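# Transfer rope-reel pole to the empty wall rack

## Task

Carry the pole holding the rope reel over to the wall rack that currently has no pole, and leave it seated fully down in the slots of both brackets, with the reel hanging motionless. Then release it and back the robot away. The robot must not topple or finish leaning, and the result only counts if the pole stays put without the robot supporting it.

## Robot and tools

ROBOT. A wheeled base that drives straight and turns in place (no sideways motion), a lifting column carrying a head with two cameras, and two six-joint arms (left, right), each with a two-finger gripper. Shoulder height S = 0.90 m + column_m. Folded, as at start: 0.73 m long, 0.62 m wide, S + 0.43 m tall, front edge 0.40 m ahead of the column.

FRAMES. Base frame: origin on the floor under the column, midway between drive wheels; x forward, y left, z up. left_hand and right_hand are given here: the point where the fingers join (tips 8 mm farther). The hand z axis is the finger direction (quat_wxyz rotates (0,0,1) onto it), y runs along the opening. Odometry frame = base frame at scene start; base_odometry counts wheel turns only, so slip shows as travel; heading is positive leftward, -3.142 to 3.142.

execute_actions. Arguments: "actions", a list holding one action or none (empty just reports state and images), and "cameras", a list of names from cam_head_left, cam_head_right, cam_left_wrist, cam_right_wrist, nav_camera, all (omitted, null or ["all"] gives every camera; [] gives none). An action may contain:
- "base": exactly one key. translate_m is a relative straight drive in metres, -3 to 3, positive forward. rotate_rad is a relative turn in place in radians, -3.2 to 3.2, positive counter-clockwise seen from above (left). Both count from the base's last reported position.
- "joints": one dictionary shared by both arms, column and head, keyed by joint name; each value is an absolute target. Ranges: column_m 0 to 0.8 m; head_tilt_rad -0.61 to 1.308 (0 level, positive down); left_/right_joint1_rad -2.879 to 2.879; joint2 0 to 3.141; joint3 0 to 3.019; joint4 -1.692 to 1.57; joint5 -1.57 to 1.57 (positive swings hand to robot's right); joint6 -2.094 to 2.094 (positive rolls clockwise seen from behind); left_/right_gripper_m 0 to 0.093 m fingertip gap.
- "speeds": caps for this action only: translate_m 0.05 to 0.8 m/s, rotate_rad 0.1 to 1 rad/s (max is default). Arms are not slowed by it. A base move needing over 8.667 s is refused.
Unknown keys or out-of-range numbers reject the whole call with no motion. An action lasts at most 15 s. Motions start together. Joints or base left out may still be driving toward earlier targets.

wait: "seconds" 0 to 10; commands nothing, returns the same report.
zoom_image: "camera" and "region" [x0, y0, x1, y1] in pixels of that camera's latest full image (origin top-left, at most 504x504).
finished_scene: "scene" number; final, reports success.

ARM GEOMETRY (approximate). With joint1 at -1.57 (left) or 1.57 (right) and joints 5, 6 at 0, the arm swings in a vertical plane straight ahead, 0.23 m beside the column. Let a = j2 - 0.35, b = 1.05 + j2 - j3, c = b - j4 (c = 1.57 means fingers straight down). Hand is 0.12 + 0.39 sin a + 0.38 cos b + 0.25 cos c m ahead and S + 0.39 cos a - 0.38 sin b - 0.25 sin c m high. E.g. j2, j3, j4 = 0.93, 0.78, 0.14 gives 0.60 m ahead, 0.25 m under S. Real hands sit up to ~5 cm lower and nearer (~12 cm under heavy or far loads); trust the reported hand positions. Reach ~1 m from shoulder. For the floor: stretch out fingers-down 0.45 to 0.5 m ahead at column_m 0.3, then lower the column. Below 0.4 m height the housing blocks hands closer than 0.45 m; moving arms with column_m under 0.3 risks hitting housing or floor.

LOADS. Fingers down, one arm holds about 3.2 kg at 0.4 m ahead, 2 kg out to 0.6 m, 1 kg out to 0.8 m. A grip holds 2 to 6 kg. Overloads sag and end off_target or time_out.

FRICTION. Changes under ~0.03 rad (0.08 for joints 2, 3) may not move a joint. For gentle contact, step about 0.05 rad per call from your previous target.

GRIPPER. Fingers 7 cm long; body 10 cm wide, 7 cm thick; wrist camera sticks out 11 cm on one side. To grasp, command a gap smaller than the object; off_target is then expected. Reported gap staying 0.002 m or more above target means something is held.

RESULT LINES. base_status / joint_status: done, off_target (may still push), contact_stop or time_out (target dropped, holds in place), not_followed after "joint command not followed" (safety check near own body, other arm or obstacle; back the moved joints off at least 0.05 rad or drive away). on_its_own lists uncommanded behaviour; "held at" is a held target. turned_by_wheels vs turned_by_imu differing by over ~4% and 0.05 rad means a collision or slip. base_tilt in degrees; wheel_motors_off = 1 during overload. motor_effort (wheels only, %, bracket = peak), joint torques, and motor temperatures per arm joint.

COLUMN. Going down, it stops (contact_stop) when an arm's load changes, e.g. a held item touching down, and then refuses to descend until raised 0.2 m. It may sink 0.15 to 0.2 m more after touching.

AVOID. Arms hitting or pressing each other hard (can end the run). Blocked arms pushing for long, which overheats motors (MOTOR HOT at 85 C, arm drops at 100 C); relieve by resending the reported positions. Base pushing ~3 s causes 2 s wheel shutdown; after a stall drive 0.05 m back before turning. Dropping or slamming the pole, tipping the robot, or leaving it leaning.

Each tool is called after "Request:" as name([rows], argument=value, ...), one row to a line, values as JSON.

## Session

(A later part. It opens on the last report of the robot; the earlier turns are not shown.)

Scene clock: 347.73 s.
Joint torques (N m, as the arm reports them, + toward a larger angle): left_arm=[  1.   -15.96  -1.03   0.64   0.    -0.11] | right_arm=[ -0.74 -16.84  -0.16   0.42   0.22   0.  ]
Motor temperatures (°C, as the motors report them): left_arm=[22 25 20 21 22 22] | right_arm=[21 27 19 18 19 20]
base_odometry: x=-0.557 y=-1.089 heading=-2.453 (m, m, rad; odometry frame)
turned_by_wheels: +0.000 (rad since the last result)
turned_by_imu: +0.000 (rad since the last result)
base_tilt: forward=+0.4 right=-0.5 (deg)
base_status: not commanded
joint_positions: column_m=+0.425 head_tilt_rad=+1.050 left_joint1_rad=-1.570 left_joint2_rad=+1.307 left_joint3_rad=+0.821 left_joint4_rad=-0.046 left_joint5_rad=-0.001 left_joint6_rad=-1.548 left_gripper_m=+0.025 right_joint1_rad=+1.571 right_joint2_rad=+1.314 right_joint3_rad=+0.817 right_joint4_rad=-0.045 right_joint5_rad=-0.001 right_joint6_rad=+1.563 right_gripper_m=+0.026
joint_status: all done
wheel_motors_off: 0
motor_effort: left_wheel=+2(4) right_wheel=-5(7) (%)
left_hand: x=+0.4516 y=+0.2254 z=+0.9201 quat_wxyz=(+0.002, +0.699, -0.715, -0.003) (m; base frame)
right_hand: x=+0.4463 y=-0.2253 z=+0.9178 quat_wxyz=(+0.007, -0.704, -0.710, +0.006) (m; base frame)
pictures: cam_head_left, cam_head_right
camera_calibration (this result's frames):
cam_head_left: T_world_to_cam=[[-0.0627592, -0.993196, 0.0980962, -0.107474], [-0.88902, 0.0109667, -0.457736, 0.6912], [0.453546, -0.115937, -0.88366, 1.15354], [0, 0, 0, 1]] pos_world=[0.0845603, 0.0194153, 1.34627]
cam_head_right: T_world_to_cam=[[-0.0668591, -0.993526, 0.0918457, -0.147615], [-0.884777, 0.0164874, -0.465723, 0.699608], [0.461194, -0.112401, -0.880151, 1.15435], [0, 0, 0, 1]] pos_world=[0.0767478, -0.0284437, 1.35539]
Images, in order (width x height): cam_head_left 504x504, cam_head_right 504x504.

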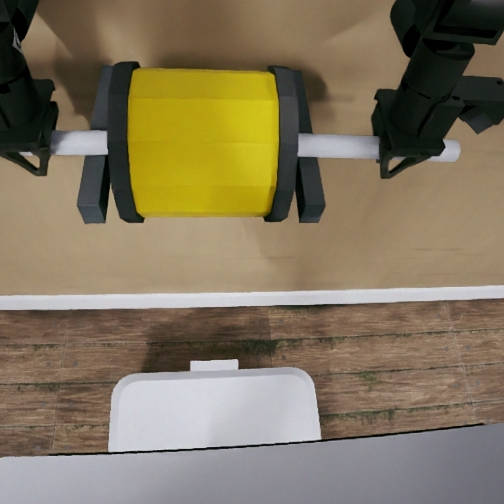

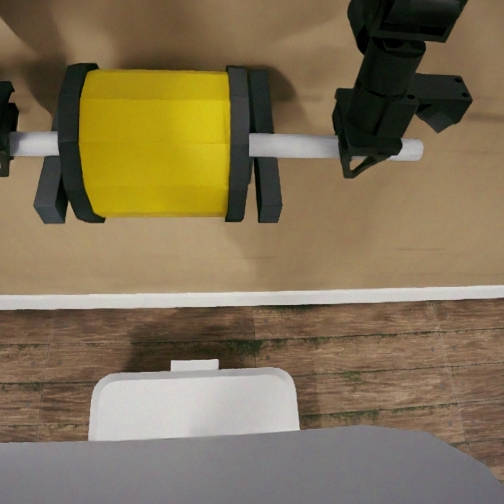

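Request:
execute_actions([
  {"joints":{"column_m":0.408}},
], cameras=["cam_head_left","cam_head_right"])

Request:
zoom_image(camera="cam_head_right", region=[210, 90, 350, 270])

Request:
zoom_image(camera="cam_head_left", region=[30, 90, 170, 270])

Scene clock: 356.67 s.
Joint torques (N m, as the arm reports them, + toward a larger angle): left_arm=[  0.99 -15.88  -1.23   0.6    0.02  -0.11] | right_arm=[ -0.73 -17.01  -0.32   0.31   0.24  -0.02]
Motor temperatures (°C, as the motors report them): left_arm=[22 25 20 21 22 22] | right_arm=[21 27 19 18 19 20]
base_odometry: x=-0.557 y=-1.089 heading=-2.453 (m, m, rad; odometry frame)
turned_by_wheels: +0.000 (rad since the last result)
turned_by_imu: -0.001 (rad since the last result)
base_tilt: forward=+0.4 right=-0.5 (deg)
base_status: not commanded
joint_positions: column_m=+0.408 head_tilt_rad=+1.050 left_joint1_rad=-1.570 left_joint2_rad=+1.306 left_joint3_rad=+0.823 left_joint4_rad=-0.044 left_joint5_rad=-0.001 left_joint6_rad=-1.548 left_gripper_m=+0.025 right_joint1_rad=+1.571 right_joint2_rad=+1.311 right_joint3_rad=+0.818 right_joint4_rad=-0.043 right_joint5_rad=-0.001 right_joint6_rad=+1.564 right_gripper_m=+0.026
joint_status: all done
wheel_motors_off: 0
motor_effort: left_wheel=+3(4) right_wheel=-3(6) (%)
left_hand: x=+0.4537 y=+0.2254 z=+0.9033 quat_wxyz=(+0.001, +0.699, -0.715, -0.002) (m; base frame)
right_hand: x=+0.4484 y=-0.2253 z=+0.9016 quat_wxyz=(+0.005, -0.705, -0.709, +0.004) (m; base frame)
pictures: cam_head_left, cam_head_right
camera_calibration (this result's frames):
cam_head_left: T_world_to_cam=[[-0.0627562, -0.993196, 0.0980981, -0.105811], [-0.889035, 0.0109667, -0.457709, 0.683388], [0.453519, -0.115937, -0.883674, 1.13856], [0, 0, 0, 1]] pos_world=[0.0845583, 0.0194153, 1.32929]
cam_head_right: T_world_to_cam=[[-0.0668562, -0.993526, 0.0918478, -0.146058], [-0.884791, 0.0164874, -0.465696, 0.691661], [0.461167, -0.112401, -0.880166, 1.13942], [0, 0, 0, 1]] pos_world=[0.0767461, -0.0284437, 1.3384]
Images, in order (width x height): cam_head_left 504x504, cam_head_right 504x504.

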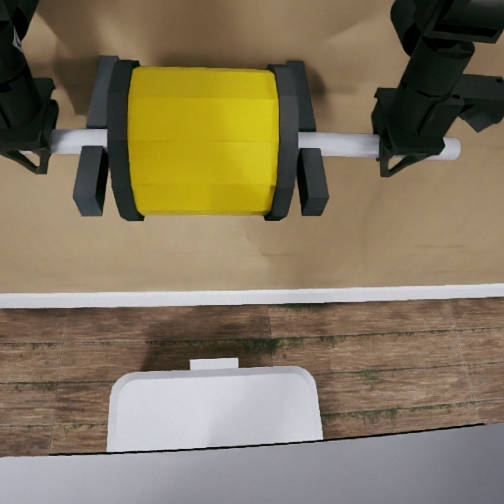

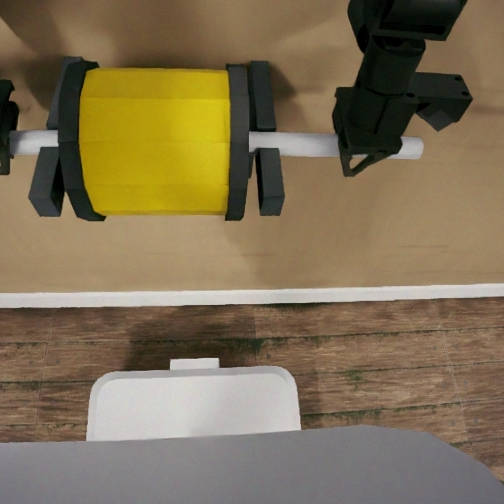

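Region (210, 90, 350, 270) of cam_head_right's 504x504 image, scaled by 2.800, with more detail than that image has.

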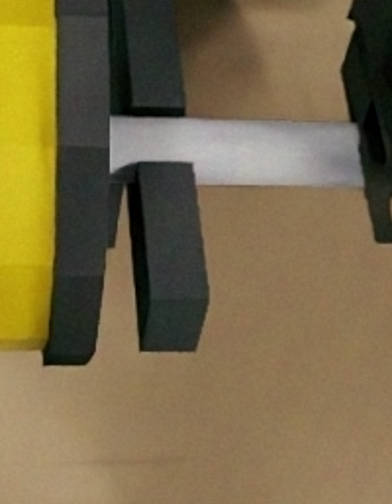

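Region (30, 90, 170, 270) of cam_head_left's 504x504 image, scaled by 2.800, with more detail than that image has.

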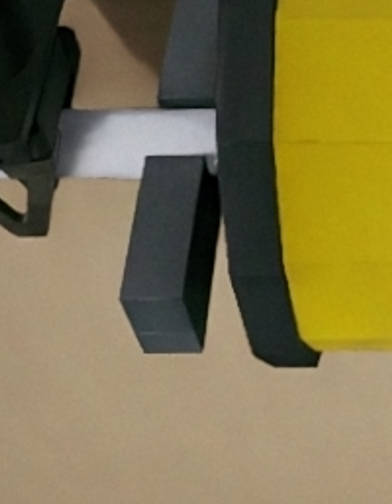

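Request:
execute_actions([
  {"joints":{"column_m":0.396}},
], cameras=["cam_head_left"])

Scene clock: 364.23 s.
Joint torques (N m, as the arm reports them, + toward a larger angle): left_arm=[  0.97 -12.83   0.61   0.61   0.02  -0.11] | right_arm=[ -0.61 -13.7    1.38   0.39   0.22  -0.01]
Motor temperatures (°C, as the motors report them): left_arm=[22 25 20 21 22 22] | right_arm=[21 27 19 18 19 20]
base_odometry: x=-0.557 y=-1.089 heading=-2.453 (m, m, rad; odometry frame)
turned_by_wheels: +0.000 (rad since the last result)
turned_by_imu: +0.000 (rad since the last result)
base_tilt: forward=+0.4 right=-0.5 (deg)
base_status: not commanded
joint_positions: column_m=+0.396 head_tilt_rad=+1.050 left_joint1_rad=-1.570 left_joint2_rad=+1.271 left_joint3_rad=+0.802 left_joint4_rad=-0.044 left_joint5_rad=-0.001 left_joint6_rad=-1.548 left_gripper_m=+0.025 right_joint1_rad=+1.571 right_joint2_rad=+1.276 right_joint3_rad=+0.797 right_joint4_rad=-0.043 right_joint5_rad=-0.001 right_joint6_rad=+1.564 right_gripper_m=+0.026
joint_status: all done
wheel_motors_off: 0
motor_effort: left_wheel=+3(3) right_wheel=-4(6) (%)
left_hand: x=+0.4545 y=+0.2253 z=+0.9026 quat_wxyz=(-0.004, +0.699, -0.715, +0.003) (m; base frame)
right_hand: x=+0.4495 y=-0.2252 z=+0.9009 quat_wxyz=(+0.000, -0.705, -0.709, -0.001) (m; base frame)
pictures: cam_head_left
camera_calibration (this result's frames):
cam_head_left: T_world_to_cam=[[-0.0627562, -0.993196, 0.0980981, -0.104636], [-0.889034, 0.0109667, -0.457709, 0.677907], [0.453519, -0.115937, -0.883674, 1.12797], [0, 0, 0, 1]] pos_world=[0.0845583, 0.0194153, 1.31731]
Images, in order (width x height): cam_head_left 504x504.

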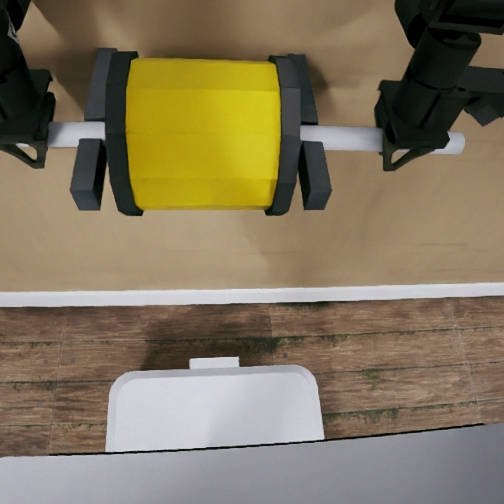

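Bottomed out. Release, raise, back away.

Request:
execute_actions([
  {"joints":{"column_m":0.404}},
], cameras=[])

Request:
execute_actions([
  {"joints":{"left_gripper_m":0.09,"right_gripper_m":0.09}},
], cameras=[])

Request:
execute_actions([
  {"joints":{"column_m":0.52}},
], cameras=["cam_head_left","cam_left_wrist","cam_right_wrist"])

Scene clock: 371.53 s.
Joint torques (N m, as the arm reports them, + toward a larger angle): left_arm=[  1.02 -14.64  -0.4    0.61   0.02  -0.11] | right_arm=[ -0.83 -15.47   0.35   0.32   0.21  -0.02]
Motor temperatures (°C, as the motors report them): left_arm=[22 25 20 21 22 22] | right_arm=[21 26 19 18 19 20]
base_odometry: x=-0.557 y=-1.089 heading=-2.453 (m, m, rad; odometry frame)
turned_by_wheels: +0.000 (rad since the last result)
turned_by_imu: +0.000 (rad since the last result)
base_tilt: forward=+0.4 right=-0.6 (deg)
base_status: not commanded
joint_positions: column_m=+0.404 head_tilt_rad=+1.050 left_joint1_rad=-1.570 left_joint2_rad=+1.292 left_joint3_rad=+0.815 left_joint4_rad=-0.044 left_joint5_rad=-0.001 left_joint6_rad=-1.548 left_gripper_m=+0.025 right_joint1_rad=+1.571 right_joint2_rad=+1.298 right_joint3_rad=+0.810 right_joint4_rad=-0.043 right_joint5_rad=-0.001 right_joint6_rad=+1.564 right_gripper_m=+0.026
joint_status: all done
wheel_motors_off: 0
motor_effort: left_wheel=+3(5) right_wheel=-7(5) (%)
left_hand: x=+0.4543 y=+0.2253 z=+0.9038 quat_wxyz=(-0.002, +0.699, -0.715, +0.000) (m; base frame)
right_hand: x=+0.4489 y=-0.2253 z=+0.9018 quat_wxyz=(+0.003, -0.705, -0.709, +0.002) (m; base frame)
pictures: none
No camera images: the call's "cameras" was empty. Leave "cameras" out to get every camera's image.

Scene clock: 372.23 s.
Joint torques (N m, as the arm reports them, + toward a larger angle): left_arm=[  0.97 -14.57  -0.38   0.6    0.02  -0.04] | right_arm=[ -0.72 -15.39   0.28   0.4    0.23  -0.03]
Motor temperatures (°C, as the motors report them): left_arm=[22 25 20 21 22 22] | right_arm=[21 26 19 18 19 20]
base_odometry: x=-0.557 y=-1.089 heading=-2.453 (m, m, rad; odometry frame)
turned_by_wheels: +0.000 (rad since the last result)
turned_by_imu: +0.000 (rad since the last result)
base_tilt: forward=+0.4 right=-0.4 (deg)
base_status: not commanded
joint_positions: column_m=+0.404 head_tilt_rad=+1.050 left_joint1_rad=-1.570 left_joint2_rad=+1.292 left_joint3_rad=+0.813 left_joint4_rad=-0.044 left_joint5_rad=-0.001 left_joint6_rad=-1.558 left_gripper_m=+0.090 right_joint1_rad=+1.571 right_joint2_rad=+1.297 right_joint3_rad=+0.810 right_joint4_rad=-0.043 right_joint5_rad=-0.001 right_joint6_rad=+1.564 right_gripper_m=+0.090
joint_status: all done
wheel_motors_off: 0
motor_effort: left_wheel=+4(5) right_wheel=-4(4) (%)
left_hand: x=+0.4531 y=+0.2253 z=+0.9038 quat_wxyz=(-0.001, +0.703, -0.711, +0.000) (m; base frame)
right_hand: x=+0.4491 y=-0.2253 z=+0.9019 quat_wxyz=(+0.003, -0.705, -0.709, +0.002) (m; base frame)
pictures: none
No camera images: the call's "cameras" was empty. Leave "cameras" out to get every camera's image.

Scene clock: 374.33 s.
Joint torques (N m, as the arm reports them, + toward a larger angle): left_arm=[  0.94 -14.19  -0.43   0.61   0.02  -0.02] | right_arm=[ -0.48 -15.59   0.4    0.33   0.23   0.  ]
Motor temperatures (°C, as the motors report them): left_arm=[22 25 20 21 22 22] | right_arm=[21 26 19 18 19 20]
base_odometry: x=-0.557 y=-1.089 heading=-2.453 (m, m, rad; odometry frame)
turned_by_wheels: +0.000 (rad since the last result)
turned_by_imu: +0.000 (rad since the last result)
base_tilt: forward=+0.4 right=-0.4 (deg)
base_status: not commanded
joint_positions: column_m=+0.520 head_tilt_rad=+1.050 left_joint1_rad=-1.570 left_joint2_rad=+1.292 left_joint3_rad=+0.813 left_joint4_rad=-0.044 left_joint5_rad=-0.001 left_joint6_rad=-1.558 left_gripper_m=+0.090 right_joint1_rad=+1.571 right_joint2_rad=+1.297 right_joint3_rad=+0.810 right_joint4_rad=-0.043 right_joint5_rad=-0.001 right_joint6_rad=+1.564 right_gripper_m=+0.090
joint_status: all done
wheel_motors_off: 0
motor_effort: left_wheel=+4(4) right_wheel=-6(3) (%)
left_hand: x=+0.4531 y=+0.2253 z=+1.0198 quat_wxyz=(-0.001, +0.703, -0.711, +0.000) (m; base frame)
right_hand: x=+0.4491 y=-0.2253 z=+1.0179 quat_wxyz=(+0.003, -0.705, -0.709, +0.002) (m; base frame)
pictures: cam_head_left, cam_left_wrist, cam_right_wrist
camera_calibration (this result's frames):
cam_head_left: T_world_to_cam=[[-0.0627542, -0.993196, 0.0980994, -0.116785], [-0.889044, 0.0109667, -0.457691, 0.734558], [0.453501, -0.115937, -0.883683, 1.23741], [0, 0, 0, 1]] pos_world=[0.084557, 0.0194153, 1.44114]
cam_left_wrist: T_world_to_cam=[[0.999847, -0.0167226, 0.00511673, -0.455093], [-0.0166249, -0.818142, 0.574776, -0.388973], [-0.0054255, -0.574773, -0.818295, 1.08793], [0, 0, 0, 1]] pos_world=[0.454459, 0.299465, 1.11615]
cam_right_wrist: T_world_to_cam=[[-0.999689, -0.0153415, 0.0196629, 0.423425], [-0.000523053, 0.80114, 0.598477, -0.425709], [-0.0249342, 0.59828, -0.800899, 1.08378], [0, 0, 0, 1]] pos_world=[0.450094, -0.300856, 1.11445]
Images, in order (width x height): cam_head_left 504x504, cam_left_wrist 504x504, cam_right_wrist 504x504.

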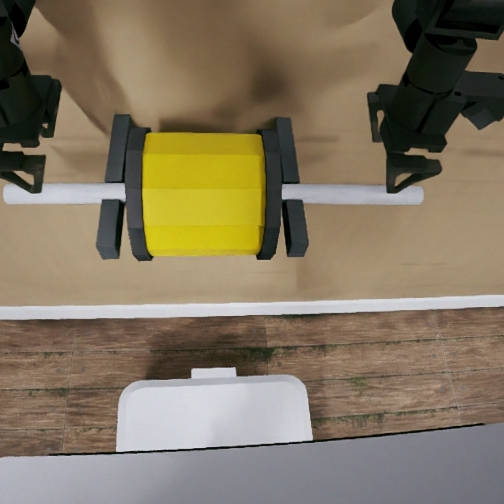

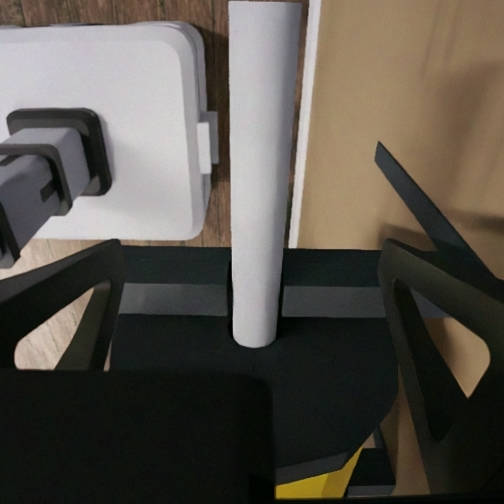

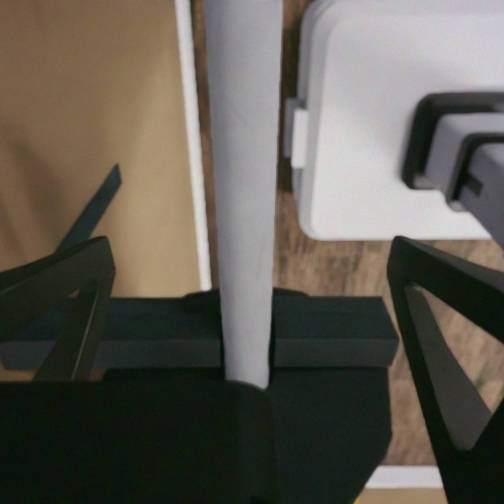

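Request:
execute_actions([
  {"base":{"translate_m":-0.6},"joints":{"head_tilt_rad":0.65}},
], cameras=["cam_head_left"])

Request:
zoom_image(camera="cam_head_left", region=[110, 120, 310, 260])

Scene clock: 381.47 s.
Joint torques (N m, as the arm reports them, + toward a larger angle): left_arm=[  0.97 -14.84   0.03   0.59   0.02  -0.02] | right_arm=[ -0.5  -15.57   0.49   0.35   0.21  -0.01]
Motor temperatures (°C, as the motors report them): left_arm=[22 25 20 21 22 22] | right_arm=[21 26 19 18 19 20]
base_odometry: x=-0.093 y=-0.708 heading=-2.454 (m, m, rad; odometry frame)
turned_by_wheels: -0.001 (rad since the last result)
turned_by_imu: +0.000 (rad since the last result)
base_tilt: forward=+0.4 right=-0.5 (deg)
base_status: done
joint_positions: column_m=+0.520 head_tilt_rad=+0.667 left_joint1_rad=-1.570 left_joint2_rad=+1.292 left_joint3_rad=+0.807 left_joint4_rad=-0.044 left_joint5_rad=-0.001 left_joint6_rad=-1.559 left_gripper_m=+0.090 right_joint1_rad=+1.571 right_joint2_rad=+1.297 right_joint3_rad=+0.807 right_joint4_rad=-0.043 right_joint5_rad=-0.001 right_joint6_rad=+1.564 right_gripper_m=+0.090
joint_status: all done
wheel_motors_off: 0
motor_effort: left_wheel=-1(80) right_wheel=+1(82) (%)
left_hand: x=+0.4493 y=+0.2253 z=+1.0197 quat_wxyz=(+0.001, +0.703, -0.711, -0.003) (m; base frame)
right_hand: x=+0.4478 y=-0.2253 z=+1.0180 quat_wxyz=(+0.004, -0.705, -0.709, +0.003) (m; base frame)
pictures: cam_head_left
camera_calibration (this result's frames):
cam_head_left: T_world_to_cam=[[-0.0948684, -0.993196, 0.0675394, -0.0691594], [-0.653582, 0.0109667, -0.756776, 1.17318], [0.750887, -0.115937, -0.650175, 0.870906], [0, 0, 0, 1]] pos_world=[0.106255, 0.0194153, 1.45875]
Images, in order (width x height): cam_head_left 504x504.

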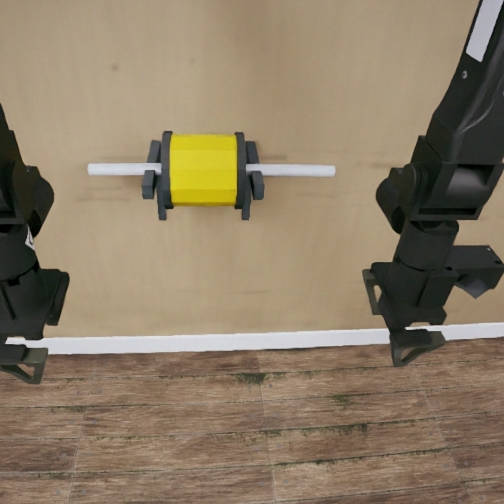

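Region (110, 120, 310, 260) of cam_head_left's 504x504 image, scaled by 2.520, with more detail than that image has; it fills the top 353 rows of this view, and the rest is white.

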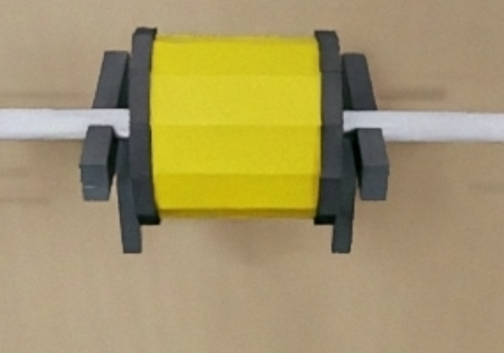

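Request:
finished_scene(scene=2)

The scene is finished: the task was done.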